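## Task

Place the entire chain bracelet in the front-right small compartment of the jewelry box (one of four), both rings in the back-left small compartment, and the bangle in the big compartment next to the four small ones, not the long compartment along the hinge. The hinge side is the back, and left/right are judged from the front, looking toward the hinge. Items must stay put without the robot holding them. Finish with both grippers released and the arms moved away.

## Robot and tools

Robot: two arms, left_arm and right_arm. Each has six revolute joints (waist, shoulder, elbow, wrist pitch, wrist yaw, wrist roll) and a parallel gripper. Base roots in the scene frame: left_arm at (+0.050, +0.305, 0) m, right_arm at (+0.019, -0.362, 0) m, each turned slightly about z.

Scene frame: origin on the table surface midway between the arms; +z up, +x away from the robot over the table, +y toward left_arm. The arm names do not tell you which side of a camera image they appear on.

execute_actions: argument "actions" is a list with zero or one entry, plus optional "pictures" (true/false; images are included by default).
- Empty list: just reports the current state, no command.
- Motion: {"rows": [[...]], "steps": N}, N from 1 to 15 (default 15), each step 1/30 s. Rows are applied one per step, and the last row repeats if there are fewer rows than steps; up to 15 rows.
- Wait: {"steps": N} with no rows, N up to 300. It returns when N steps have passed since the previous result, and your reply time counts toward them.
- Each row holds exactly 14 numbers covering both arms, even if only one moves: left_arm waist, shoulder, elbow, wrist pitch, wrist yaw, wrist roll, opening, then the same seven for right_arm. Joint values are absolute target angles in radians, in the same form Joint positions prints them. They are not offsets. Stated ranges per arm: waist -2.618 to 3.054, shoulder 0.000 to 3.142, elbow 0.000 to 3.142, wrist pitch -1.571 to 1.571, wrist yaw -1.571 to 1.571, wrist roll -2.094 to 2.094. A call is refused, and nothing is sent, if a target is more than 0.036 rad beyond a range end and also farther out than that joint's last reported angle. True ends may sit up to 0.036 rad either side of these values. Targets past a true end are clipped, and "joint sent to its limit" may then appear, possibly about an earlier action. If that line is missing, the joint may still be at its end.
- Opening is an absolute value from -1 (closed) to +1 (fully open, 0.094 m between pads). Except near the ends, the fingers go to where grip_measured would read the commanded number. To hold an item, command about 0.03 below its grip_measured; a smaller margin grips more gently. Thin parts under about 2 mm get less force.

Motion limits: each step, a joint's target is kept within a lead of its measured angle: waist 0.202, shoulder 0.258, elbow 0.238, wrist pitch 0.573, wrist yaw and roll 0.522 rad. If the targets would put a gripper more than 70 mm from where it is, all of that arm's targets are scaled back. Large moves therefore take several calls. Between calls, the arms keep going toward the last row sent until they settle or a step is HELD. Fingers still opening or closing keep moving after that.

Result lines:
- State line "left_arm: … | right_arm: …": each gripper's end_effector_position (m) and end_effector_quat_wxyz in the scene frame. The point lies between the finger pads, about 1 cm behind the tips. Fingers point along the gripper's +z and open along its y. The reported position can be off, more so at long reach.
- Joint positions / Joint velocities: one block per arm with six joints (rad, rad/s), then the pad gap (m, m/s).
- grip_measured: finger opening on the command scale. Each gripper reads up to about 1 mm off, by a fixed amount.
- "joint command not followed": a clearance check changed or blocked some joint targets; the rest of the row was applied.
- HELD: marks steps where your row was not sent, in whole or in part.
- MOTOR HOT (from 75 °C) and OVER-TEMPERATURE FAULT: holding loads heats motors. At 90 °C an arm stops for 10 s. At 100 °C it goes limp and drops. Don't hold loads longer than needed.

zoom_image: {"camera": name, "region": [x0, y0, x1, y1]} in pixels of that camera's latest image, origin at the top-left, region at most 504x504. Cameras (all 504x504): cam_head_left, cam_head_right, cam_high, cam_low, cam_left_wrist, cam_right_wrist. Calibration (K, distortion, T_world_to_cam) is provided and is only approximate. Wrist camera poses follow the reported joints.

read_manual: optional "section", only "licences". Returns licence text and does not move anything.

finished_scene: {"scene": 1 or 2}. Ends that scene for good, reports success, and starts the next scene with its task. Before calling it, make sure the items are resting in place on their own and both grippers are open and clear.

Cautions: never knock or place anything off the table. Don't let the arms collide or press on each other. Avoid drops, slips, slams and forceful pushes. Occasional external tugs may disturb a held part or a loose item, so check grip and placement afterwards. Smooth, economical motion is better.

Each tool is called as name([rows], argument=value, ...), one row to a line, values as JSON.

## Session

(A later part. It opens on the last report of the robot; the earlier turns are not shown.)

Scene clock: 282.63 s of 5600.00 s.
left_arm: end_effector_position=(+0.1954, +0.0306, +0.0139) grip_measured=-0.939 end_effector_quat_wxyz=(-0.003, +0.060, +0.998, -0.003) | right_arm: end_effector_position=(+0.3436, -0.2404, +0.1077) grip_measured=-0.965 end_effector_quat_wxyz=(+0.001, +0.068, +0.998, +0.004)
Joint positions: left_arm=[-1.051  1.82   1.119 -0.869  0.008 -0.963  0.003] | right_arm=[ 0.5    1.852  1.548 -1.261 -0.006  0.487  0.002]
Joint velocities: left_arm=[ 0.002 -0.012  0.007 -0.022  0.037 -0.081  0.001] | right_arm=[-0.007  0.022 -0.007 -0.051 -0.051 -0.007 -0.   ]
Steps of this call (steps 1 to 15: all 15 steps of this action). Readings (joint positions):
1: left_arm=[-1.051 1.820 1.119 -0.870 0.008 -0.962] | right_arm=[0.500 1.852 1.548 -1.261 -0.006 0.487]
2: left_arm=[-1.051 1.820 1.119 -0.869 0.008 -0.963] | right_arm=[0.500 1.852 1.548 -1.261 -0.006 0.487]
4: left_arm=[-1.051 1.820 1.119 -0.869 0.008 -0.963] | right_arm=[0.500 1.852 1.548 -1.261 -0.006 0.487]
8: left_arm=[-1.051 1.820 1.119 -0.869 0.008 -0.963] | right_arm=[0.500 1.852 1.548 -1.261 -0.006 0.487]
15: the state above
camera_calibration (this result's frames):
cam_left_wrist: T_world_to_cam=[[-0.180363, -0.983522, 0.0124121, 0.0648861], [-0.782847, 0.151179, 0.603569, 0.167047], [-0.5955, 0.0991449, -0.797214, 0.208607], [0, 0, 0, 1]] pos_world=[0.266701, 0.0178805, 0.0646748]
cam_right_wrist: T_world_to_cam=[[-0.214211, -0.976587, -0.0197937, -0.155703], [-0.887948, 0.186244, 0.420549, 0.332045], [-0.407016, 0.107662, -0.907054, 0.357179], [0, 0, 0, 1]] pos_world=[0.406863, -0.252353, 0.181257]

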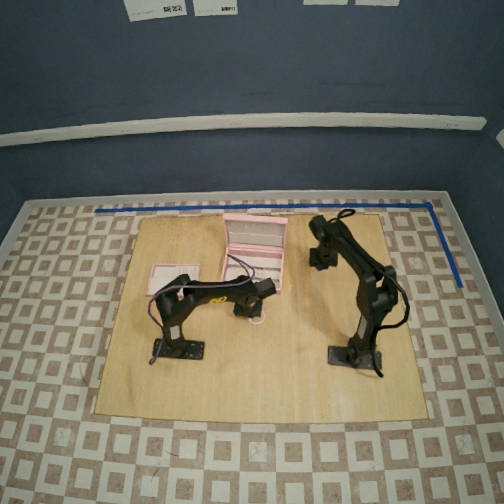

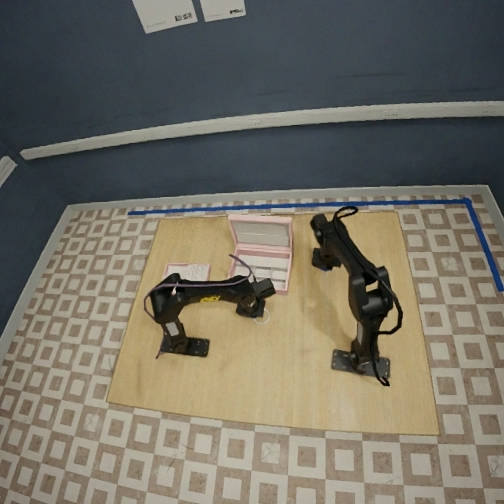

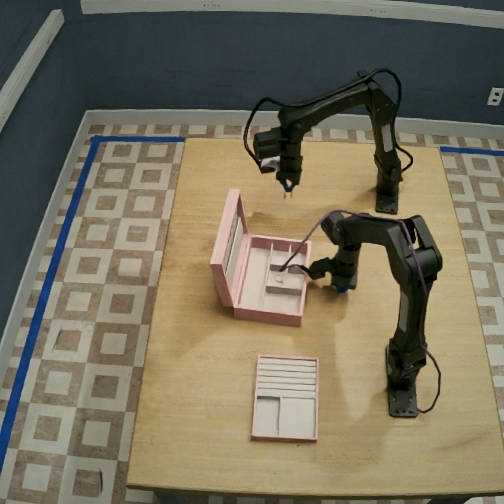

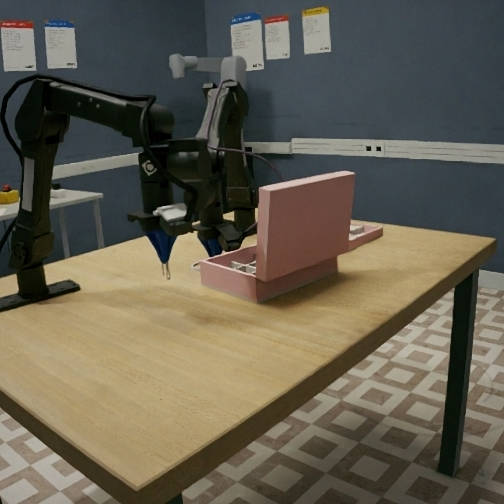

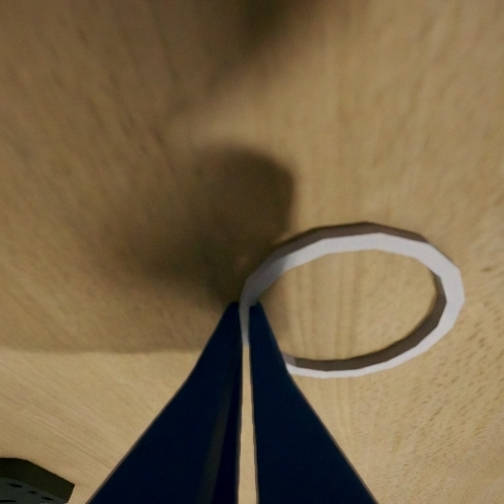

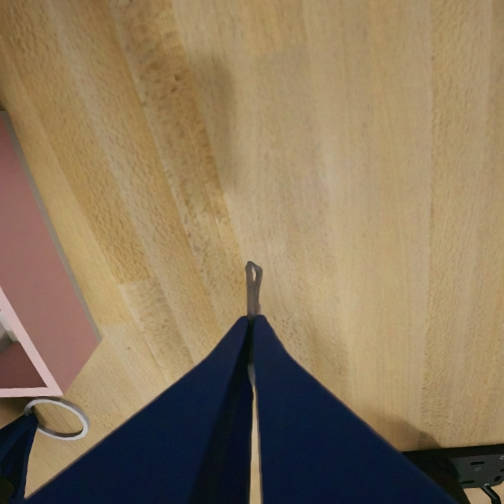

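execute_actions([
  {"rows":[[-1.05,1.82,1.12,-0.87,0,-0.97,-0.975,0.49,1.85,1.56,-1.27,0,0.48,-1],[-1.05,1.8,1.13,-0.88,0,-0.97,-0.975,0.49,1.85,1.56,-1.27,0,0.48,-1],[-1.05,1.79,1.14,-0.91,0,-0.97,-0.975,0.49,1.85,1.56,-1.27,0,0.48,-1],[-1.05,1.78,1.16,-0.95,0,-0.97,-0.975,0.49,1.85,1.56,-1.27,0,0.48,-1],[-1.05,1.77,1.18,-0.99,0,-0.97,-0.975,0.49,1.85,1.56,-1.27,0,0.48,-1],[-1.05,1.76,1.2,-1.03,0,-0.97,-0.975,0.49,1.85,1.56,-1.27,0,0.48,-1],[-1.05,1.75,1.23,-1.07,0,-0.97,-0.975,0.49,1.85,1.56,-1.27,0,0.48,-1],[-1.05,1.74,1.26,-1.11,0,-0.97,-0.975,0.49,1.85,1.56,-1.27,0,0.48,-1],[-1.05,1.73,1.29,-1.15,0,-0.97,-0.975,0.49,1.85,1.56,-1.27,0,0.48,-1],[-1.05,1.72,1.32,-1.19,0,-0.97,-0.975,0.49,1.85,1.56,-1.27,0,0.48,-1],[-1.05,1.71,1.35,-1.23,0,-0.97,-0.975,0.49,1.85,1.56,-1.27,0,0.48,-1],[-1.05,1.7,1.38,-1.27,0,-0.97,-0.975,0.49,1.85,1.56,-1.27,0,0.48,-1]]},
], pictures=false)

execute_actions([
  {"rows":[[-1.01,1.71,1.4,-1.28,0,-0.93,-0.975,0.49,1.85,1.56,-1.27,0,0.48,-1],[-0.97,1.72,1.42,-1.28,0,-0.89,-0.975,0.49,1.85,1.56,-1.27,0,0.48,-1],[-0.93,1.73,1.44,-1.28,0,-0.85,-0.975,0.49,1.85,1.56,-1.27,0,0.48,-1],[-0.89,1.745,1.46,-1.28,0,-0.81,-0.975,0.49,1.85,1.56,-1.27,0,0.48,-1],[-0.85,1.76,1.48,-1.28,0,-0.77,-0.975,0.49,1.85,1.56,-1.27,0,0.48,-1],[-0.81,1.775,1.5,-1.28,0,-0.73,-0.975,0.49,1.85,1.56,-1.27,0,0.48,-1],[-0.77,1.79,1.52,-1.28,0,-0.69,-0.975,0.49,1.85,1.56,-1.27,0,0.48,-1],[-0.73,1.805,1.54,-1.28,0,-0.65,-0.975,0.49,1.85,1.56,-1.27,0,0.48,-1],[-0.69,1.82,1.56,-1.28,0,-0.61,-0.975,0.49,1.85,1.56,-1.27,0,0.48,-1],[-0.65,1.835,1.575,-1.28,0,-0.57,-0.975,0.49,1.85,1.56,-1.27,0,0.48,-1],[-0.61,1.85,1.59,-1.27,0,-0.53,-0.975,0.49,1.85,1.56,-1.27,0,0.48,-1],[-0.57,1.865,1.6,-1.27,0,-0.49,-0.975,0.49,1.85,1.56,-1.27,0,0.48,-1],[-0.54,1.88,1.61,-1.26,0,-0.45,-0.975,0.49,1.85,1.56,-1.27,0,0.48,-1],[-0.51,1.895,1.62,-1.26,0,-0.41,-0.975,0.49,1.85,1.56,-1.27,0,0.48,-1],[-0.485,1.905,1.625,-1.25,0,-0.375,-0.975,0.49,1.85,1.56,-1.27,0,0.48,-1]]},
], pictures=false)

execute_actions([
  {"steps":18},
])

Scene clock: 299.00 s of 5600.00 s.
left_arm: end_effector_position=(+0.1999, +0.0222, +0.1021) grip_measured=-0.959 end_effector_quat_wxyz=(+0.009, +0.060, +0.998, -0.023) | right_arm: end_effector_position=(+0.3436, -0.2404, +0.1077) grip_measured=-0.965 end_effector_quat_wxyz=(+0.001, +0.068, +0.998, +0.004)
Joint positions: left_arm=[-1.051  1.717  1.359 -1.165  0.008 -0.963  0.002] | right_arm=[ 0.5    1.852  1.548 -1.261 -0.006  0.487  0.002]
Joint velocities: left_arm=[-0.002 -0.315  0.286 -0.476  0.066  0.007 -0.   ] | right_arm=[-0.002 -0.012 -0.002  0.022  0.022  0.022 -0.001]
Steps of this call (steps 1 to 15: the robot went on to your last target; steps 16 to 90: nothing new was sent; then 12.87 s passed at rest; steps 91 to 105: all 15 steps of this action). Readings (joint positions):
91: left_arm=[-1.051 1.820 1.119 -0.869 0.008 -0.963] | right_arm=[0.500 1.852 1.548 -1.261 -0.006 0.487]
92: left_arm=[-1.051 1.820 1.119 -0.869 0.008 -0.963] | right_arm=[0.500 1.852 1.548 -1.261 -0.006 0.487]
94: left_arm=[-1.051 1.820 1.121 -0.878 0.008 -0.963] | right_arm=[0.500 1.852 1.548 -1.261 -0.006 0.487]
98: left_arm=[-1.051 1.803 1.173 -0.980 0.008 -0.963] | right_arm=[0.500 1.852 1.548 -1.261 -0.006 0.487]
105: the state above

Scene clock: 299.50 s of 5600.00 s.
left_arm: end_effector_position=(+0.3528, +0.1127, +0.1104) grip_measured=-0.959 end_effector_quat_wxyz=(+0.014, +0.014, +1.000, -0.012) | right_arm: end_effector_position=(+0.3436, -0.2404, +0.1077) grip_measured=-0.965 end_effector_quat_wxyz=(+0.001, +0.068, +0.998, +0.004)
Joint positions: left_arm=[-0.535  1.873  1.586 -1.248  0.006 -0.538  0.002] | right_arm=[ 0.5    1.852  1.548 -1.261 -0.006  0.487  0.002]
Joint velocities: left_arm=[ 0.886  0.379  0.222  0.051 -0.022  1.048 -0.   ] | right_arm=[ 0.002 -0.022  0.012 -0.051  0.022  0.081  0.002]
Steps of this call (steps 1 to 15: all 15 steps of this action). Readings (joint positions):
1: left_arm=[-1.048 1.710 1.369 -1.182 0.009 -0.958] | right_arm=[0.500 1.852 1.548 -1.261 -0.006 0.487]
2: left_arm=[-1.038 1.709 1.380 -1.200 0.010 -0.947] | right_arm=[0.500 1.852 1.548 -1.261 -0.006 0.487]
4: left_arm=[-0.986 1.716 1.403 -1.226 0.014 -0.909] | right_arm=[0.500 1.852 1.548 -1.261 -0.006 0.487]
8: left_arm=[-0.812 1.765 1.481 -1.247 0.013 -0.793] | right_arm=[0.500 1.852 1.548 -1.261 -0.006 0.487]
15: the state above

Scene clock: 300.10 s of 5600.00 s.
left_arm: end_effector_position=(+0.3662, +0.1321, +0.1016) grip_measured=-0.959 end_effector_quat_wxyz=(+0.006, +0.060, +0.998, -0.001) | right_arm: end_effector_position=(+0.3436, -0.2404, +0.1077) grip_measured=-0.965 end_effector_quat_wxyz=(+0.001, +0.068, +0.998, +0.004)
Joint positions: left_arm=[-0.475  1.905  1.593 -1.247 -0.004 -0.386  0.002] | right_arm=[ 0.5    1.852  1.548 -1.261 -0.006  0.487  0.002]
Joint velocities: left_arm=[-0.007  0.007  0.012 -0.022 -0.051 -0.007 -0.001] | right_arm=[-0.002  0.002 -0.007  0.037 -0.066 -0.037 -0.   ]
Steps of this call (steps 1 to 18: the robot went on to your last target). Readings (joint positions):
1: left_arm=[-0.507 1.885 1.591 -1.247 0.003 -0.507] | right_arm=[0.500 1.852 1.548 -1.261 -0.006 0.487]
2: left_arm=[-0.487 1.894 1.593 -1.247 0.000 -0.483] | right_arm=[0.500 1.852 1.548 -1.261 -0.006 0.487]
4: left_arm=[-0.470 1.903 1.593 -1.247 -0.004 -0.448] | right_arm=[0.500 1.852 1.548 -1.261 -0.006 0.487]
8: left_arm=[-0.475 1.905 1.593 -1.247 -0.004 -0.409] | right_arm=[0.500 1.852 1.548 -1.261 -0.006 0.487]
18: the state above
camera_calibration (this result's frames):
cam_left_wrist: T_world_to_cam=[[-0.180851, -0.98349, 0.00638442, 0.195247], [-0.794289, 0.149882, 0.588761, 0.238385], [-0.579998, 0.101407, -0.808282, 0.365327], [0, 0, 0, 1]] pos_world=[0.436546, 0.119247, 0.153689]
cam_right_wrist: T_world_to_cam=[[-0.214211, -0.976587, -0.0197937, -0.155703], [-0.887948, 0.186244, 0.420549, 0.332045], [-0.407016, 0.107662, -0.907054, 0.357179], [0, 0, 0, 1]] pos_world=[0.406863, -0.252353, 0.181257]

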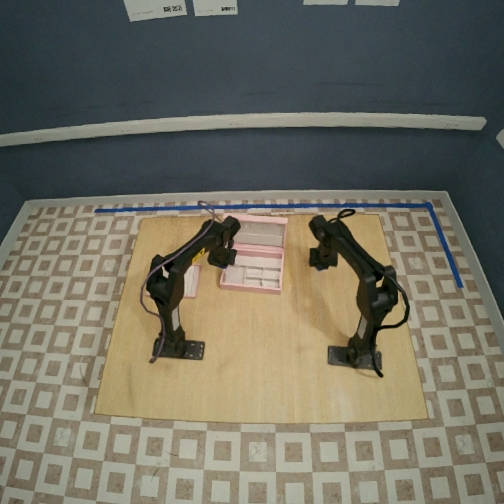

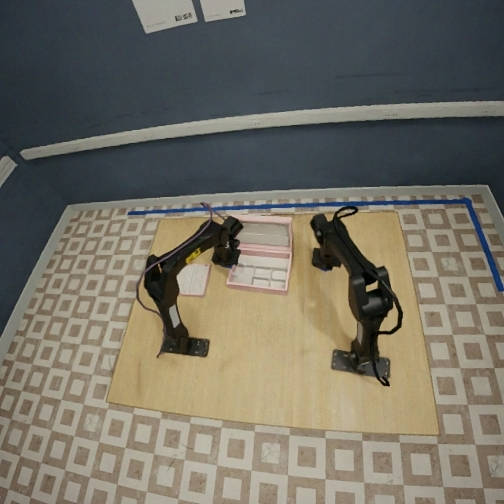

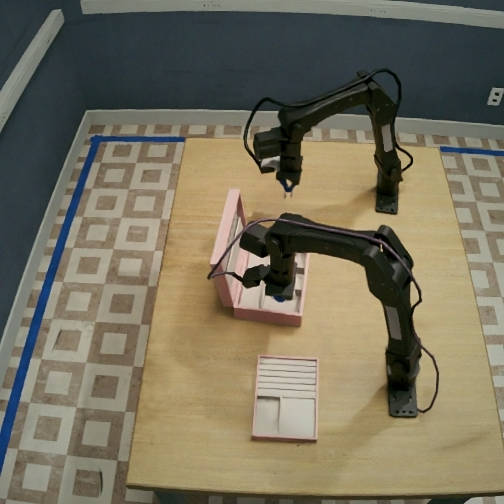

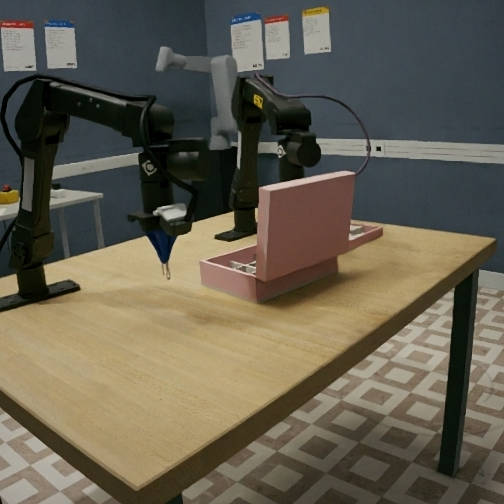

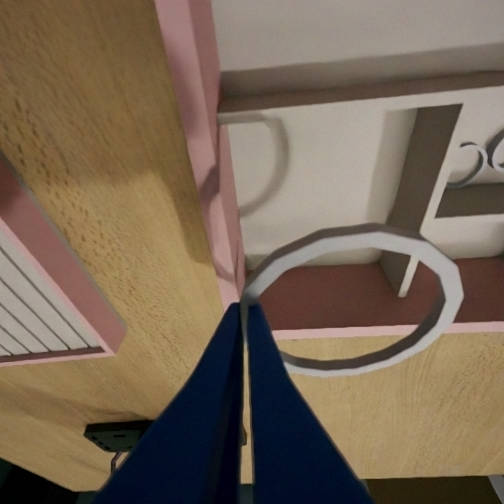

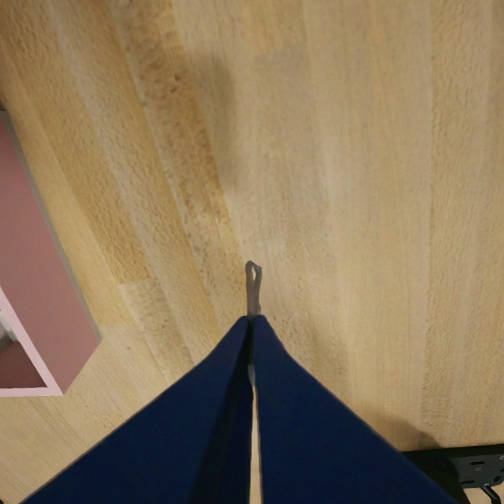

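execute_actions([
  {"rows":[[-0.495,1.92,1.59,-1.23,0,-0.39,-0.975,0.52,1.86,1.6,-1.28,0,0.51,-1],[-0.5,1.93,1.575,-1.2,0,-0.39,-0.975,0.55,1.88,1.63,-1.29,0,0.54,-1],[-0.5,1.94,1.56,-1.18,0,-0.39,-0.975,0.58,1.9,1.66,-1.3,0,0.57,-1],[-0.5,1.95,1.545,-1.16,0,-0.39,-0.975,0.61,1.92,1.69,-1.31,0,0.6,-1],[-0.5,1.96,1.53,-1.14,0,-0.39,-0.975,0.64,1.94,1.72,-1.32,0,0.63,-1],[-0.5,1.965,1.515,-1.12,0,-0.39,-0.975,0.67,1.96,1.75,-1.33,0,0.66,-1],[-0.5,1.97,1.5,-1.1,0,-0.39,-0.975,0.7,1.98,1.78,-1.34,0,0.69,-1],[-0.5,1.975,1.495,-1.07,0,-0.39,-0.975,0.73,2.0,1.81,-1.35,0,0.72,-1]]},
], pictures=false)

execute_actions([
  {"steps":10},
])

Scene clock: 322.87 s of 5600.00 s.
left_arm: end_effector_position=(+0.3681, +0.1246, +0.0519) grip_measured=-0.959 end_effector_quat_wxyz=(-0.006, +0.069, +0.998, +0.005) | right_arm: end_effector_position=(+0.3390, -0.1402, +0.1151) grip_measured=-0.965 end_effector_quat_wxyz=(+0.007, +0.047, +0.999, +0.012)
Joint positions: left_arm=[-0.491  1.982  1.5   -1.105 -0.004 -0.383  0.002] | right_arm=[ 0.747  2.003  1.783 -1.326 -0.011  0.691  0.002]
Joint velocities: left_arm=[-0.027 -0.017 -0.002  0.139 -0.007 -0.051  0.001] | right_arm=[-0.11  -0.012 -0.007 -0.154 -0.022  0.125 -0.001]
Steps of this call (steps 1 to 15: the robot went on to your last target; steps 16 to 90: nothing new was sent; then 19.27 s passed at rest; steps 91 to 105: all 15 steps of this action). Readings (joint positions):
91: left_arm=[-0.476 1.905 1.593 -1.247 -0.004 -0.383] | right_arm=[0.501 1.854 1.552 -1.265 -0.006 0.489]
92: left_arm=[-0.478 1.905 1.593 -1.244 -0.004 -0.383] | right_arm=[0.506 1.859 1.565 -1.274 -0.005 0.498]
94: left_arm=[-0.483 1.911 1.585 -1.224 -0.004 -0.383] | right_arm=[0.536 1.885 1.614 -1.293 -0.001 0.527]
98: left_arm=[-0.490 1.942 1.534 -1.160 -0.004 -0.383] | right_arm=[0.660 1.961 1.741 -1.308 0.001 0.613]
105: the state above

Scene clock: 323.20 s of 5600.00 s.
left_arm: end_effector_position=(+0.3717, +0.1225, +0.0519) grip_measured=-0.959 end_effector_quat_wxyz=(+0.001, +0.069, +0.998, +0.002) | right_arm: end_effector_position=(+0.3387, -0.1456, +0.1151) grip_measured=-0.965 end_effector_quat_wxyz=(+0.002, +0.062, +0.998, +0.008)
Joint positions: left_arm=[-0.491  1.982  1.5   -1.089 -0.004 -0.383  0.002] | right_arm=[ 0.736  2.003  1.783 -1.339 -0.011  0.711  0.002]
Joint velocities: left_arm=[ 0.002 -0.002 -0.002  0.007 -0.051  0.007 -0.001] | right_arm=[ 0.002  0.002 -0.027 -0.081 -0.037 -0.007 -0.001]
Steps of this call (steps 1 to 10: the robot went on to your last target). Readings (joint positions):
1: left_arm=[-0.491 1.982 1.500 -1.101 -0.004 -0.383] | right_arm=[0.743 2.003 1.783 -1.329 -0.011 0.696]
2: left_arm=[-0.491 1.982 1.500 -1.097 -0.004 -0.383] | right_arm=[0.740 2.003 1.783 -1.331 -0.011 0.699]
4: left_arm=[-0.491 1.982 1.500 -1.094 -0.004 -0.383] | right_arm=[0.737 2.003 1.783 -1.335 -0.011 0.705]
8: left_arm=[-0.491 1.982 1.500 -1.090 -0.004 -0.383] | right_arm=[0.736 2.003 1.783 -1.338 -0.011 0.710]
10: the state above
camera_calibration (this result's frames):
cam_left_wrist: T_world_to_cam=[[-0.198782, -0.98004, 0.00261468, 0.193515], [-0.785332, 0.160884, 0.597804, 0.268253], [-0.586292, 0.116779, -0.801638, 0.329389], [0, 0, 0, 1]] pos_world=[0.442254, 0.108028, 0.103182]
cam_right_wrist: T_world_to_cam=[[-0.203314, -0.978711, -0.0280607, -0.0670036], [-0.890309, 0.172872, 0.421266, 0.305723], [-0.407447, 0.110632, -0.906503, 0.352169], [0, 0, 0, 1]] pos_world=[0.402055, -0.157389, 0.188571]

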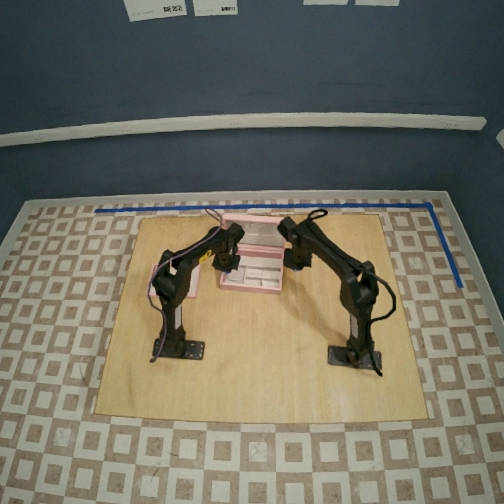

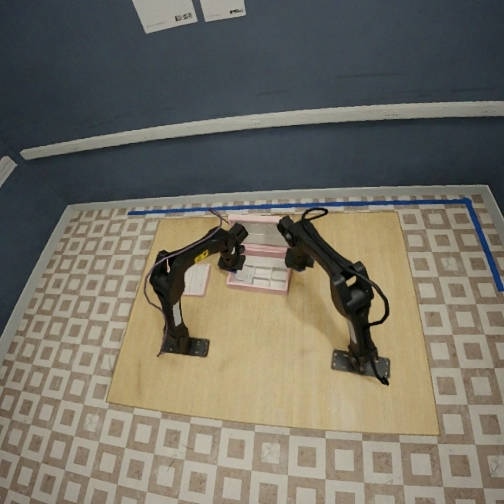

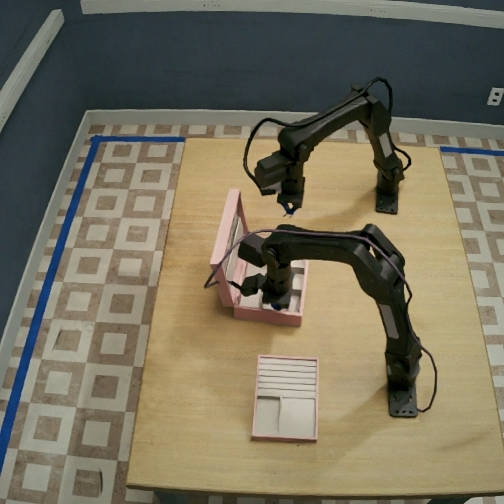

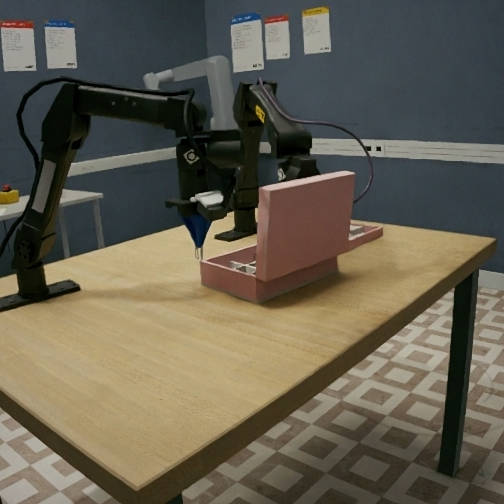

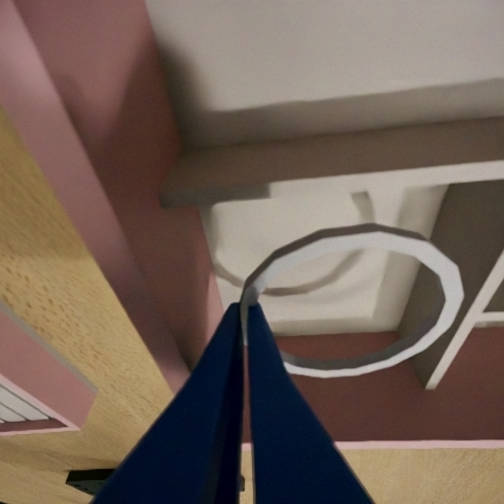

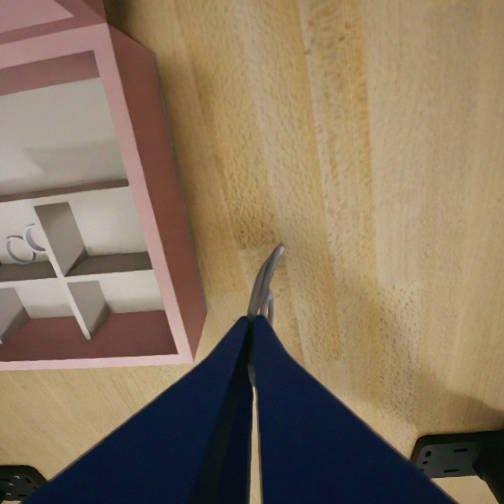

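execute_actions([
  {"rows":[[-0.468,1.975,1.495,-1.07,0,-0.39,-0.975,0.73,2.0,1.81,-1.35,0,0.72,-1],[-0.468,1.975,1.495,-1.07,0,-0.39,-0.975,0.73,2.0,1.81,-1.35,0,0.72,-1],[-0.468,1.975,1.495,-1.07,0,-0.39,-0.975,0.73,2.0,1.81,-1.35,0,0.72,-1],[-0.468,1.985,1.485,-1.065,0,-0.39,-0.975,0.73,2.0,1.81,-1.35,0,0.72,-1],[-0.468,1.99,1.475,-1.055,0,-0.39,-0.975,0.73,2.0,1.81,-1.35,0,0.72,-1],[-0.468,1.995,1.465,-1.04,0,-0.39,-0.975,0.73,2.0,1.81,-1.35,0,0.72,-1],[-0.468,2.0,1.455,-1.025,0,-0.39,-0.975,0.73,2.0,1.81,-1.35,0,0.72,-1],[-0.468,2.005,1.445,-1.01,0,-0.39,-0.975,0.73,2.0,1.81,-1.35,0,0.72,-1],[-0.468,2.01,1.435,-0.995,0,-0.39,-0.975,0.73,2.0,1.81,-1.35,0,0.72,-1]]},
], pictures=false)

execute_actions([
  {"steps":8},
])

Scene clock: 331.00 s of 5600.00 s.
left_arm: end_effector_position=(+0.3727, +0.1254, +0.0324) grip_measured=-0.959 end_effector_quat_wxyz=(-0.002, +0.063, +0.998, -0.002) | right_arm: end_effector_position=(+0.3385, -0.1457, +0.1151) grip_measured=-0.965 end_effector_quat_wxyz=(+0.001, +0.063, +0.998, +0.008)
Joint positions: left_arm=[-0.478  2.003  1.451 -1.02   0.005 -0.383  0.002] | right_arm=[ 0.736  2.003  1.783 -1.34  -0.011  0.713  0.002]
Joint velocities: left_arm=[-0.002 -0.002 -0.007  0.11  -0.095 -0.022 -0.   ] | right_arm=[-0.012 -0.007 -0.017 -0.037  0.051  0.022 -0.   ]
Steps of this call (steps 1 to 30: the robot went on to your last target; steps 31 to 219: nothing new was sent; steps 220 to 234: all 15 steps of this action). Readings (joint positions):
220: left_arm=[-0.489 1.982 1.500 -1.088 -0.004 -0.383] | right_arm=[0.736 2.003 1.783 -1.340 -0.011 0.713]
221: left_arm=[-0.488 1.982 1.500 -1.088 -0.004 -0.383] | right_arm=[0.736 2.003 1.783 -1.340 -0.011 0.713]
223: left_arm=[-0.483 1.982 1.500 -1.087 -0.004 -0.383] | right_arm=[0.736 2.003 1.783 -1.340 -0.011 0.713]
227: left_arm=[-0.478 1.982 1.483 -1.060 -0.004 -0.383] | right_arm=[0.736 2.003 1.783 -1.340 -0.011 0.713]
234: the state above

Scene clock: 331.27 s of 5600.00 s.
left_arm: end_effector_position=(+0.3741, +0.1247, +0.0323) grip_measured=-0.959 end_effector_quat_wxyz=(+0.001, +0.063, +0.998, -0.003) | right_arm: end_effector_position=(+0.3385, -0.1457, +0.1151) grip_measured=-0.965 end_effector_quat_wxyz=(+0.001, +0.063, +0.998, +0.008)
Joint positions: left_arm=[-0.478  2.003  1.45  -1.014  0.005 -0.383  0.002] | right_arm=[ 0.736  2.003  1.783 -1.34  -0.011  0.713  0.002]
Joint velocities: left_arm=[ 0.017 -0.012  0.002 -0.007  0.022 -0.022 -0.   ] | right_arm=[-0.017 -0.017 -0.017 -0.022  0.022 -0.051  0.001]
Steps of this call (steps 1 to 8: the robot went on to your last target). Readings (joint positions):
1: left_arm=[-0.478 2.003 1.450 -1.019 0.005 -0.383] | right_arm=[0.736 2.003 1.783 -1.340 -0.011 0.713]
2: left_arm=[-0.478 2.003 1.450 -1.017 0.005 -0.383] | right_arm=[0.736 2.003 1.783 -1.340 -0.011 0.713]
4: left_arm=[-0.478 2.003 1.450 -1.015 0.005 -0.383] | right_arm=[0.736 2.003 1.783 -1.340 -0.011 0.713]
8: the state above
camera_calibration (this result's frames):
cam_left_wrist: T_world_to_cam=[[-0.186443, -0.982391, 0.012144, 0.191556], [-0.786729, 0.15669, 0.597082, 0.282602], [-0.58847, 0.101768, -0.802089, 0.31759], [0, 0, 0, 1]] pos_world=[0.444938, 0.111582, 0.0836725]
cam_right_wrist: T_world_to_cam=[[-0.205581, -0.978261, -0.0272468, -0.0664668], [-0.889494, 0.175172, 0.422037, 0.305511], [-0.40809, 0.110999, -0.906169, 0.352319], [0, 0, 0, 1]] pos_world=[0.401864, -0.157646, 0.188513]

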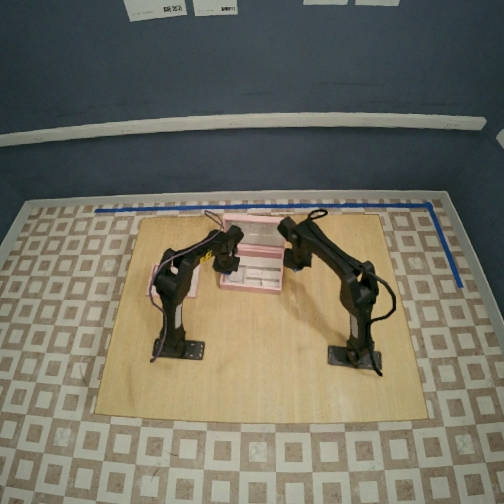

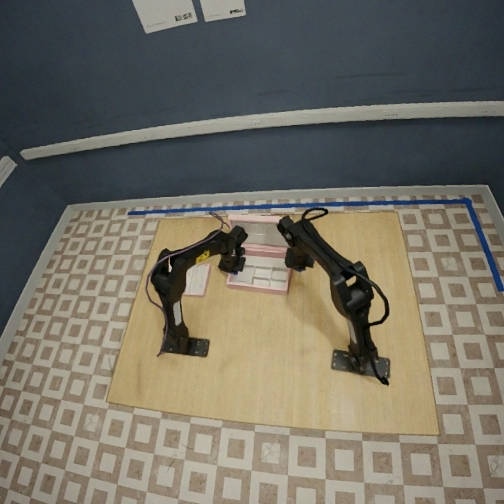

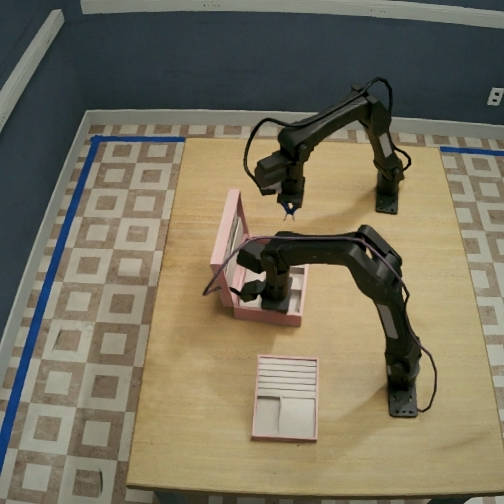

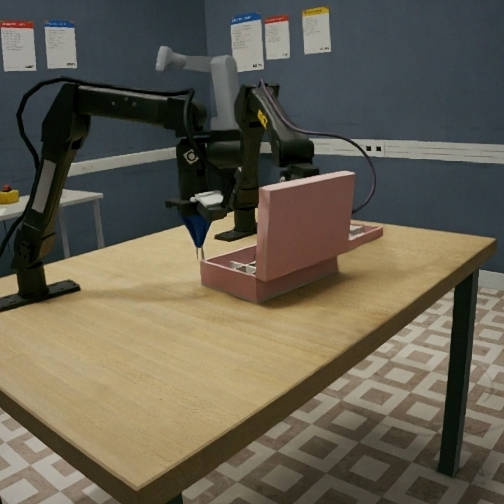

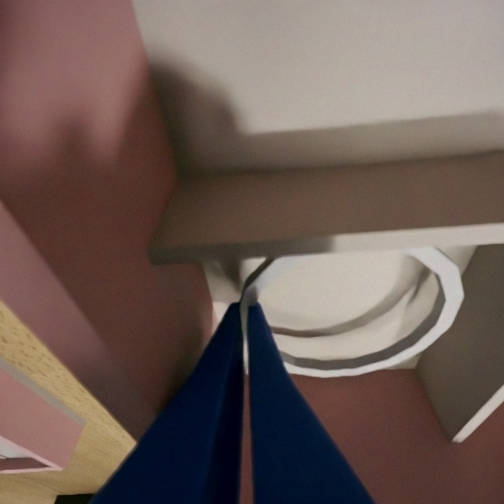

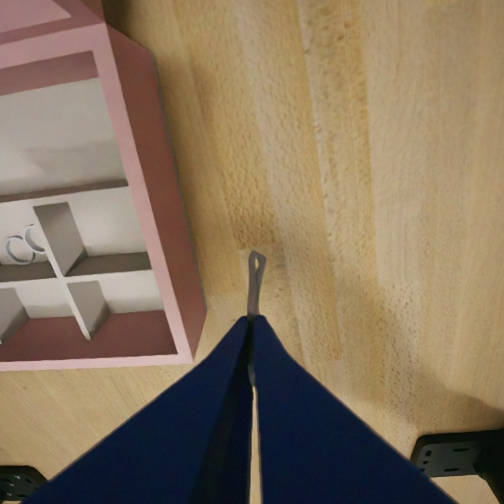

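execute_actions([
  {"rows":[[-0.49,2.0,1.42,-1.01,0,-0.39,-0.975,0.73,2.0,1.81,-1.35,0,0.72,-1],[-0.49,2.0,1.42,-1.01,0,-0.39,-0.975,0.73,2.0,1.81,-1.35,0,0.72,-1],[-0.49,2.0,1.42,-1.01,0,-0.39,-0.975,0.73,2.0,1.81,-1.35,0,0.72,-1],[-0.49,2.0,1.42,-1.01,0,-0.39,-0.975,0.73,2.0,1.81,-1.35,0,0.72,-1],[-0.49,2.0,1.42,-1.01,0,-0.39,-0.975,0.73,2.0,1.81,-1.35,0,0.72,-1],[-0.49,2.0,1.42,-1.01,0,-0.39,-0.975,0.73,2.0,1.81,-1.35,0,0.72,-1],[-0.49,2.0,1.42,-1.01,0,-0.39,-0.975,0.73,2.0,1.81,-1.35,0,0.72,-1],[-0.49,2.0,1.42,-1.01,0,-0.39,-0.8,0.73,2.0,1.81,-1.35,0,0.72,-1]]},
], pictures=false)

execute_actions([
  {"rows":[[-0.49,1.98,1.45,-1.03,0,-0.39,-0.8,0.73,2.0,1.81,-1.35,0,0.72,-1],[-0.49,1.97,1.47,-1.06,0,-0.39,-0.8,0.73,2.0,1.81,-1.35,0,0.72,-1],[-0.49,1.96,1.49,-1.09,0,-0.39,-0.8,0.73,2.0,1.81,-1.35,0,0.72,-1],[-0.49,1.95,1.51,-1.12,0,-0.39,-0.8,0.73,2.0,1.81,-1.35,0,0.72,-1],[-0.49,1.94,1.53,-1.15,0,-0.39,-0.8,0.73,2.0,1.81,-1.35,0,0.72,-1],[-0.49,1.93,1.55,-1.18,0,-0.39,-0.8,0.73,2.0,1.81,-1.35,0,0.72,-1],[-0.49,1.91,1.57,-1.21,0,-0.39,-0.8,0.73,2.0,1.81,-1.35,0,0.72,-1],[-0.49,1.89,1.58,-1.24,0,-0.39,-0.8,0.73,2.0,1.81,-1.35,0,0.72,-1],[-0.49,1.86,1.58,-1.27,0,-0.39,-0.8,0.73,2.0,1.81,-1.35,0,0.72,-1],[-0.49,1.83,1.58,-1.3,0,-0.39,-0.8,0.73,2.0,1.81,-1.35,0,0.72,-1],[-0.49,1.8,1.58,-1.33,0,-0.39,-0.8,0.73,2.0,1.81,-1.35,0,0.72,-1]]},
], pictures=false)

execute_actions([
  {"rows":[[-0.45,1.76,1.55,-1.33,0,-0.39,-0.8,0.75,2.01,1.83,-1.36,0,0.74,-1],[-0.41,1.72,1.52,-1.33,0,-0.36,-0.8,0.77,2.02,1.85,-1.37,0,0.76,-1],[-0.37,1.68,1.49,-1.33,0,-0.33,-0.8,0.79,2.04,1.87,-1.38,0,0.78,-1],[-0.33,1.64,1.46,-1.33,0,-0.3,-0.8,0.81,2.06,1.9,-1.39,0,0.8,-1],[-0.29,1.6,1.43,-1.33,0,-0.27,-0.8,0.83,2.08,1.93,-1.4,0,0.82,-1],[-0.25,1.56,1.4,-1.33,0,-0.24,-0.8,0.85,2.1,1.96,-1.41,0,0.84,-1],[-0.21,1.52,1.37,-1.33,0,-0.21,-0.8,0.87,2.12,1.99,-1.42,0,0.86,-1],[-0.17,1.48,1.34,-1.33,0,-0.18,-0.8,0.89,2.14,2.02,-1.43,0,0.88,-1],[-0.13,1.44,1.31,-1.33,0,-0.15,-0.8,0.9,2.16,2.05,-1.44,0,0.9,-1],[-0.09,1.4,1.28,-1.33,0,-0.12,-0.8,0.92,2.18,2.08,-1.45,0,0.92,-1],[-0.05,1.36,1.25,-1.33,0,-0.09,-0.8,0.93,2.19,2.1,-1.455,0,0.93,-1],[0,1.32,1.22,-1.33,0,-0.06,-0.8,0.94,2.2,2.11,-1.455,0,0.93,-1]]},
], pictures=false)

execute_actions([
  {"steps":18},
])

Scene clock: 353.93 s of 5600.00 s.
left_arm: end_effector_position=(+0.3703, +0.1232, +0.0296) grip_measured=-0.802 end_effector_quat_wxyz=(-0.004, +0.065, +0.998, -0.004) | right_arm: end_effector_position=(+0.3385, -0.1457, +0.1151) grip_measured=-0.965 end_effector_quat_wxyz=(+0.001, +0.063, +0.998, +0.008)
Joint positions: left_arm=[-0.483  2.003  1.439 -1.009  0.011 -0.384  0.009] | right_arm=[ 0.736  2.003  1.783 -1.34  -0.011  0.713  0.002]
Joint velocities: left_arm=[-0.007  0.002 -0.007  0.007 -0.051  0.022 -0.001] | right_arm=[ 0.007 -0.002  0.007 -0.051 -0.007  0.037 -0.001]
Steps of this call (steps 1 to 15: the robot went on to your last target; steps 16 to 665: nothing new was sent; steps 666 to 680: all 15 steps of this action). Readings (joint positions):
666: left_arm=[-0.478 2.003 1.449 -1.012 0.005 -0.383] | right_arm=[0.736 2.003 1.783 -1.340 -0.011 0.713]
667: left_arm=[-0.478 2.003 1.446 -1.012 0.005 -0.383] | right_arm=[0.736 2.003 1.783 -1.340 -0.011 0.713]
669: left_arm=[-0.480 2.003 1.441 -1.012 0.006 -0.384] | right_arm=[0.736 2.003 1.783 -1.340 -0.011 0.713]
673: left_arm=[-0.481 2.003 1.439 -1.010 0.010 -0.384] | right_arm=[0.736 2.003 1.783 -1.340 -0.011 0.713]
680: the state above

Scene clock: 354.43 s of 5600.00 s.
left_arm: end_effector_position=(+0.3540, +0.1328, +0.1291) grip_measured=-0.802 end_effector_quat_wxyz=(+0.031, +0.065, +0.997, -0.020) | right_arm: end_effector_position=(+0.3385, -0.1457, +0.1151) grip_measured=-0.965 end_effector_quat_wxyz=(+0.001, +0.063, +0.998, +0.008)
Joint positions: left_arm=[-0.483  1.8    1.564 -1.263  0.009 -0.384  0.009] | right_arm=[ 0.736  2.003  1.783 -1.34  -0.011  0.713  0.002]
Joint velocities: left_arm=[-0.007 -0.3    0.115 -0.418 -0.081  0.022 -0.002] | right_arm=[-0.007 -0.007  0.002  0.037 -0.051  0.022 -0.001]
Steps of this call (steps 1 to 15: all 15 steps of this action). Readings (joint positions):
1: left_arm=[-0.483 2.003 1.439 -1.009 0.011 -0.384] | right_arm=[0.736 2.003 1.783 -1.340 -0.011 0.713]
2: left_arm=[-0.483 2.003 1.439 -1.011 0.011 -0.384] | right_arm=[0.736 2.003 1.783 -1.340 -0.011 0.713]
4: left_arm=[-0.483 2.003 1.451 -1.033 0.012 -0.384] | right_arm=[0.736 2.003 1.783 -1.340 -0.011 0.713]
8: left_arm=[-0.483 1.972 1.514 -1.120 0.010 -0.384] | right_arm=[0.736 2.003 1.783 -1.340 -0.011 0.713]
15: the state above

Scene clock: 354.93 s of 5600.00 s.
left_arm: end_effector_position=(+0.2968, +0.2995, +0.1692) grip_measured=-0.802 end_effector_quat_wxyz=(+0.083, -0.047, +0.995, -0.004) | right_arm: end_effector_position=(+0.3193, -0.0483, +0.1122) grip_measured=-0.965 end_effector_quat_wxyz=(+0.007, +0.047, +0.999, +0.014)
Joint positions: left_arm=[-0.002  1.33   1.246 -1.32  -0.006 -0.127  0.009] | right_arm=[ 0.95   2.203  2.078 -1.416 -0.008  0.895  0.002]
Joint velocities: left_arm=[ 0.125 -0.315 -0.1   -0.11  -0.007  0.374 -0.001] | right_arm=[ 0.12   0.085  0.017 -0.095 -0.037  0.183  0.   ]
Steps of this call (steps 1 to 15: all 15 steps of this action). Readings (joint positions):
1: left_arm=[-0.481 1.788 1.565 -1.270 0.009 -0.384] | right_arm=[0.736 2.004 1.787 -1.343 -0.011 0.717]
2: left_arm=[-0.473 1.776 1.559 -1.275 0.010 -0.382] | right_arm=[0.739 2.009 1.796 -1.350 -0.010 0.724]
4: left_arm=[-0.426 1.734 1.520 -1.277 0.013 -0.361] | right_arm=[0.756 2.027 1.834 -1.366 -0.007 0.745]
8: left_arm=[-0.242 1.586 1.400 -1.286 0.009 -0.283] | right_arm=[0.836 2.099 1.951 -1.390 -0.006 0.805]
15: the state above

Scene clock: 355.53 s of 5600.00 s.
left_arm: end_effector_position=(+0.2932, +0.2997, +0.1675) grip_measured=-0.802 end_effector_quat_wxyz=(+0.079, -0.019, +0.997, -0.001) | right_arm: end_effector_position=(+0.3154, -0.0537, +0.1109) grip_measured=-0.965 end_effector_quat_wxyz=(-0.003, +0.062, +0.998, +0.003)
Joint positions: left_arm=[-0.001  1.324  1.236 -1.325 -0.005 -0.069  0.009] | right_arm=[ 0.948  2.206  2.078 -1.442 -0.008  0.923  0.002]
Joint velocities: left_arm=[-0.017 -0.007  0.002 -0.022 -0.007 -0.007 -0.   ] | right_arm=[ 0.007  0.017 -0.002  0.022  0.051 -0.037 -0.001]
Steps of this call (steps 1 to 18: the robot went on to your last target). Readings (joint positions):
1: left_arm=[-0.001 1.324 1.245 -1.324 -0.006 -0.115] | right_arm=[0.952 2.205 2.078 -1.420 -0.008 0.901]
2: left_arm=[-0.001 1.324 1.244 -1.325 -0.005 -0.106] | right_arm=[0.952 2.206 2.078 -1.425 -0.008 0.905]
4: left_arm=[-0.001 1.324 1.239 -1.325 -0.005 -0.092] | right_arm=[0.949 2.206 2.078 -1.432 -0.008 0.912]
8: left_arm=[-0.001 1.324 1.236 -1.325 -0.005 -0.078] | right_arm=[0.948 2.206 2.078 -1.439 -0.008 0.919]
18: the state above
camera_calibration (this result's frames):
cam_left_wrist: T_world_to_cam=[[-0.0245115, -0.999697, 0.00225297, 0.30617], [-0.884621, 0.0227396, 0.465756, 0.201663], [-0.465667, 0.00942338, -0.88491, 0.366153], [0, 0, 0, 1]] pos_world=[0.356405, 0.298041, 0.229397]
cam_right_wrist: T_world_to_cam=[[-0.203167, -0.979006, -0.016458, 0.0167157], [-0.886201, 0.176708, 0.428278, 0.268953], [-0.416378, 0.101597, -0.903497, 0.330783], [0, 0, 0, 1]] pos_world=[0.379473, -0.064768, 0.183951]

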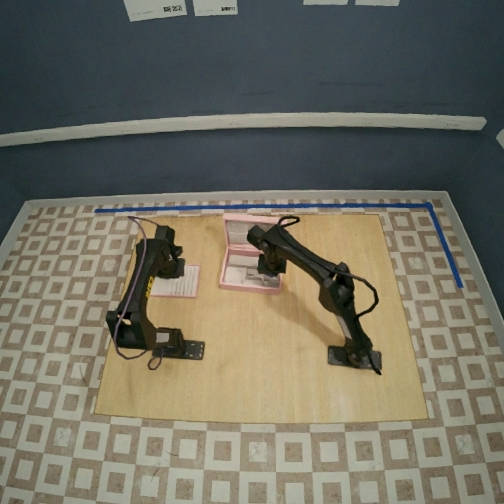

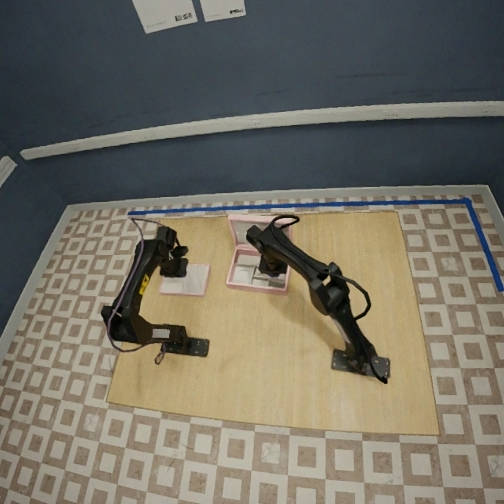

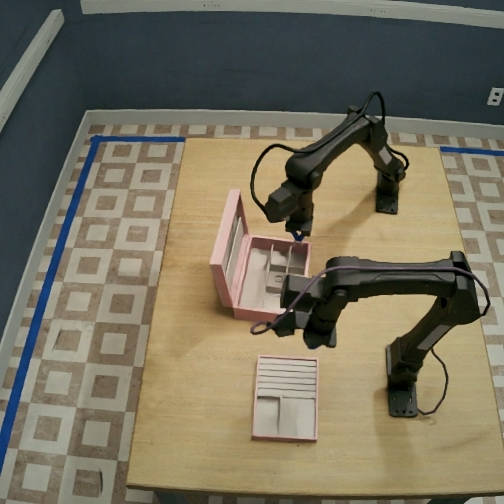

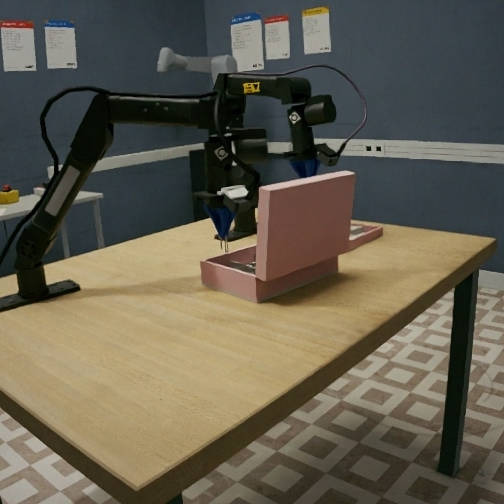

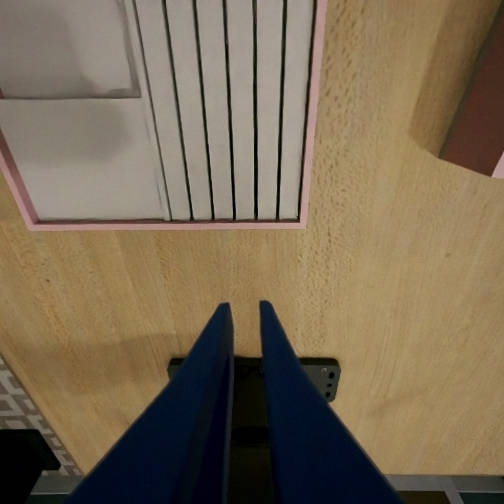

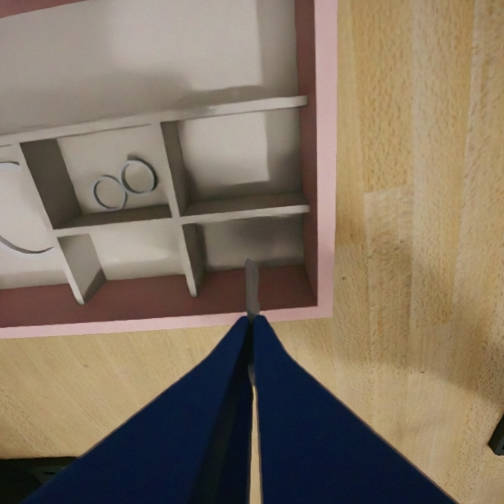

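execute_actions([
  {"rows":[[0,1.32,1.22,-1.33,0,-0.06,-0.8,0.97,2.2,2.07,-1.45,0,0.95,-1],[0,1.32,1.22,-1.33,0,-0.06,-0.8,0.98,2.2,2.05,-1.44,0,0.96,-1],[0,1.32,1.22,-1.33,0,-0.06,-0.8,0.99,2.2,2.03,-1.43,0,0.96,-1],[0,1.32,1.22,-1.33,0,-0.06,-0.8,0.99,2.2,2.01,-1.41,0,0.96,-1],[0,1.32,1.22,-1.33,0,-0.06,-0.8,0.99,2.2,1.99,-1.39,0,0.96,-1],[0,1.32,1.22,-1.33,0,-0.06,-0.8,0.99,2.2,1.97,-1.37,0,0.96,-1],[0,1.32,1.22,-1.33,0,-0.06,-0.8,0.99,2.2,1.95,-1.35,0,0.96,-1],[0,1.32,1.22,-1.33,0,-0.06,-0.8,0.99,2.2,1.93,-1.33,0,0.96,-1],[0,1.32,1.22,-1.33,0,-0.06,-0.8,0.99,2.2,1.91,-1.3,0,0.96,-1],[0,1.32,1.22,-1.33,0,-0.06,-0.8,0.99,2.2,1.89,-1.27,0,0.96,-1],[0,1.32,1.22,-1.33,0,-0.06,-0.8,0.99,2.2,1.87,-1.24,0,0.96,-1]]},
], pictures=false)

execute_actions([
  {"steps":12},
])

Scene clock: 369.80 s of 5600.00 s.
left_arm: end_effector_position=(+0.2932, +0.2997, +0.1675) grip_measured=-0.802 end_effector_quat_wxyz=(+0.079, -0.018, +0.997, -0.001) | right_arm: end_effector_position=(+0.2945, -0.0508, +0.0636) grip_measured=-0.966 end_effector_quat_wxyz=(-0.018, +0.056, +0.998, -0.016)
Joint positions: left_arm=[-0.001  1.324  1.236 -1.325 -0.005 -0.068  0.009] | right_arm=[ 0.989  2.203  1.883 -1.3   -0.008  0.952  0.002]
Joint velocities: left_arm=[ 0.002 -0.022 -0.007 -0.022 -0.007  0.022  0.   ] | right_arm=[-0.002  0.012 -0.012  0.374 -0.037  0.037  0.   ]
Steps of this call (steps 1 to 15: the robot went on to your last target; steps 16 to 413: nothing new was sent; steps 414 to 428: all 15 steps of this action). Readings (joint positions):
414: left_arm=[-0.001 1.324 1.236 -1.325 -0.005 -0.068] | right_arm=[0.949 2.206 2.078 -1.443 -0.008 0.927]
415: left_arm=[-0.001 1.324 1.236 -1.325 -0.005 -0.068] | right_arm=[0.951 2.206 2.075 -1.442 -0.008 0.932]
417: left_arm=[-0.001 1.324 1.236 -1.325 -0.005 -0.068] | right_arm=[0.963 2.206 2.055 -1.435 -0.008 0.940]
421: left_arm=[-0.001 1.324 1.236 -1.325 -0.005 -0.068] | right_arm=[0.986 2.206 1.971 -1.392 -0.008 0.947]
428: the state above

Scene clock: 370.20 s of 5600.00 s.
left_arm: end_effector_position=(+0.2932, +0.2997, +0.1675) grip_measured=-0.802 end_effector_quat_wxyz=(+0.079, -0.018, +0.997, -0.001) | right_arm: end_effector_position=(+0.3017, -0.0427, +0.0622) grip_measured=-0.966 end_effector_quat_wxyz=(-0.004, +0.056, +0.998, +0.001)
Joint positions: left_arm=[-0.001  1.324  1.236 -1.325 -0.005 -0.068  0.009] | right_arm=[ 0.989  2.203  1.879 -1.251 -0.008  0.953  0.002]
Joint velocities: left_arm=[ 0.002 -0.012 -0.027 -0.051 -0.022 -0.081  0.001] | right_arm=[-0.007 -0.002  0.007  0.037 -0.037 -0.081 -0.001]
Steps of this call (steps 1 to 12: the robot went on to your last target). Readings (joint positions):
1: left_arm=[-0.001 1.324 1.236 -1.325 -0.005 -0.068] | right_arm=[0.989 2.203 1.883 -1.288 -0.008 0.952]
2: left_arm=[-0.001 1.324 1.236 -1.325 -0.005 -0.068] | right_arm=[0.989 2.203 1.881 -1.278 -0.008 0.952]
4: left_arm=[-0.001 1.324 1.236 -1.325 -0.005 -0.068] | right_arm=[0.989 2.203 1.880 -1.267 -0.008 0.952]
8: left_arm=[-0.001 1.324 1.236 -1.325 -0.005 -0.068] | right_arm=[0.989 2.203 1.879 -1.255 -0.008 0.953]
12: the state above
camera_calibration (this result's frames):
cam_left_wrist: T_world_to_cam=[[-0.0256413, -0.999669, 0.00207282, 0.306523], [-0.884594, 0.0236554, 0.465761, 0.20138], [-0.465656, 0.0101091, -0.884908, 0.365944], [0, 0, 0, 1]] pos_world=[0.356403, 0.297958, 0.229396]
cam_right_wrist: T_world_to_cam=[[-0.192365, -0.981249, -0.0121231, 0.0203175], [-0.886832, 0.16854, 0.430259, 0.275496], [-0.420147, 0.0935179, -0.902624, 0.280679], [0, 0, 0, 1]] pos_world=[0.366154, -0.052744, 0.13506]

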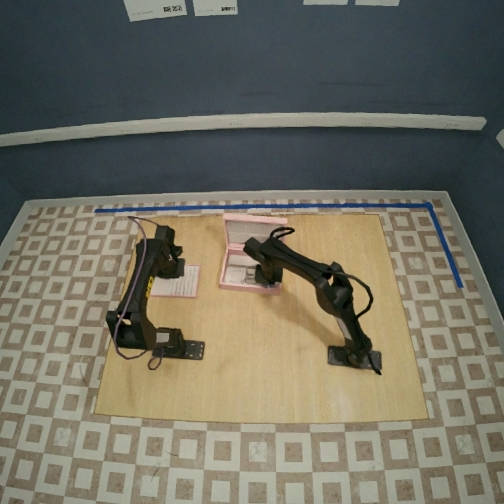

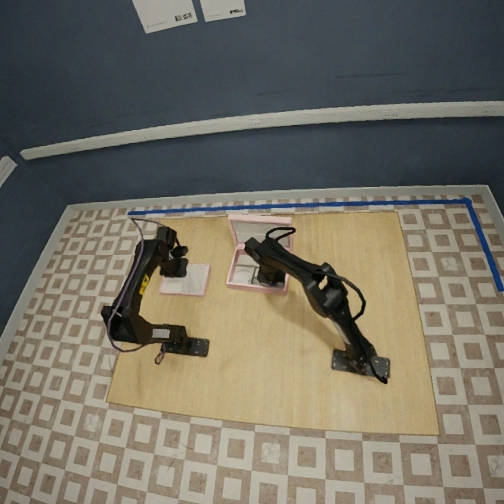

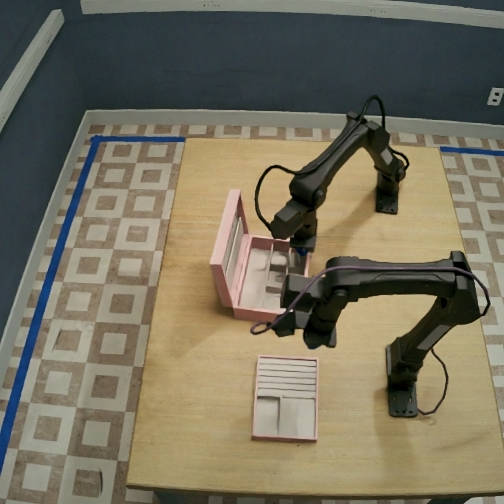

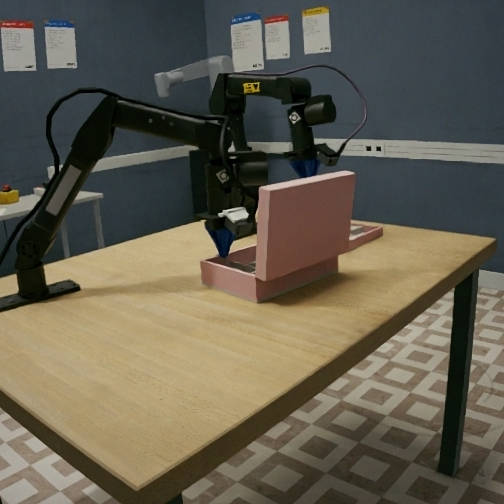

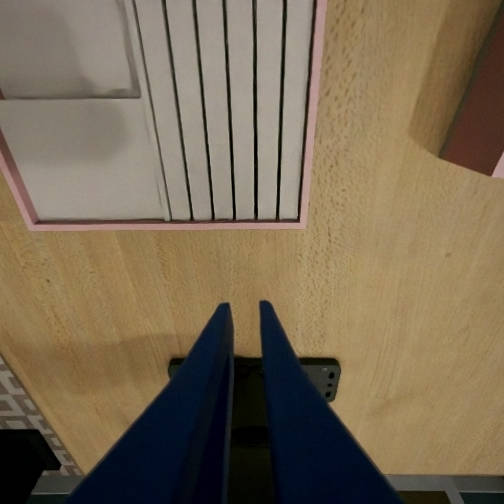

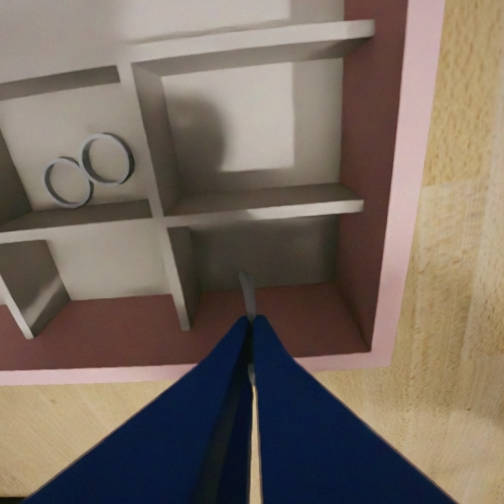

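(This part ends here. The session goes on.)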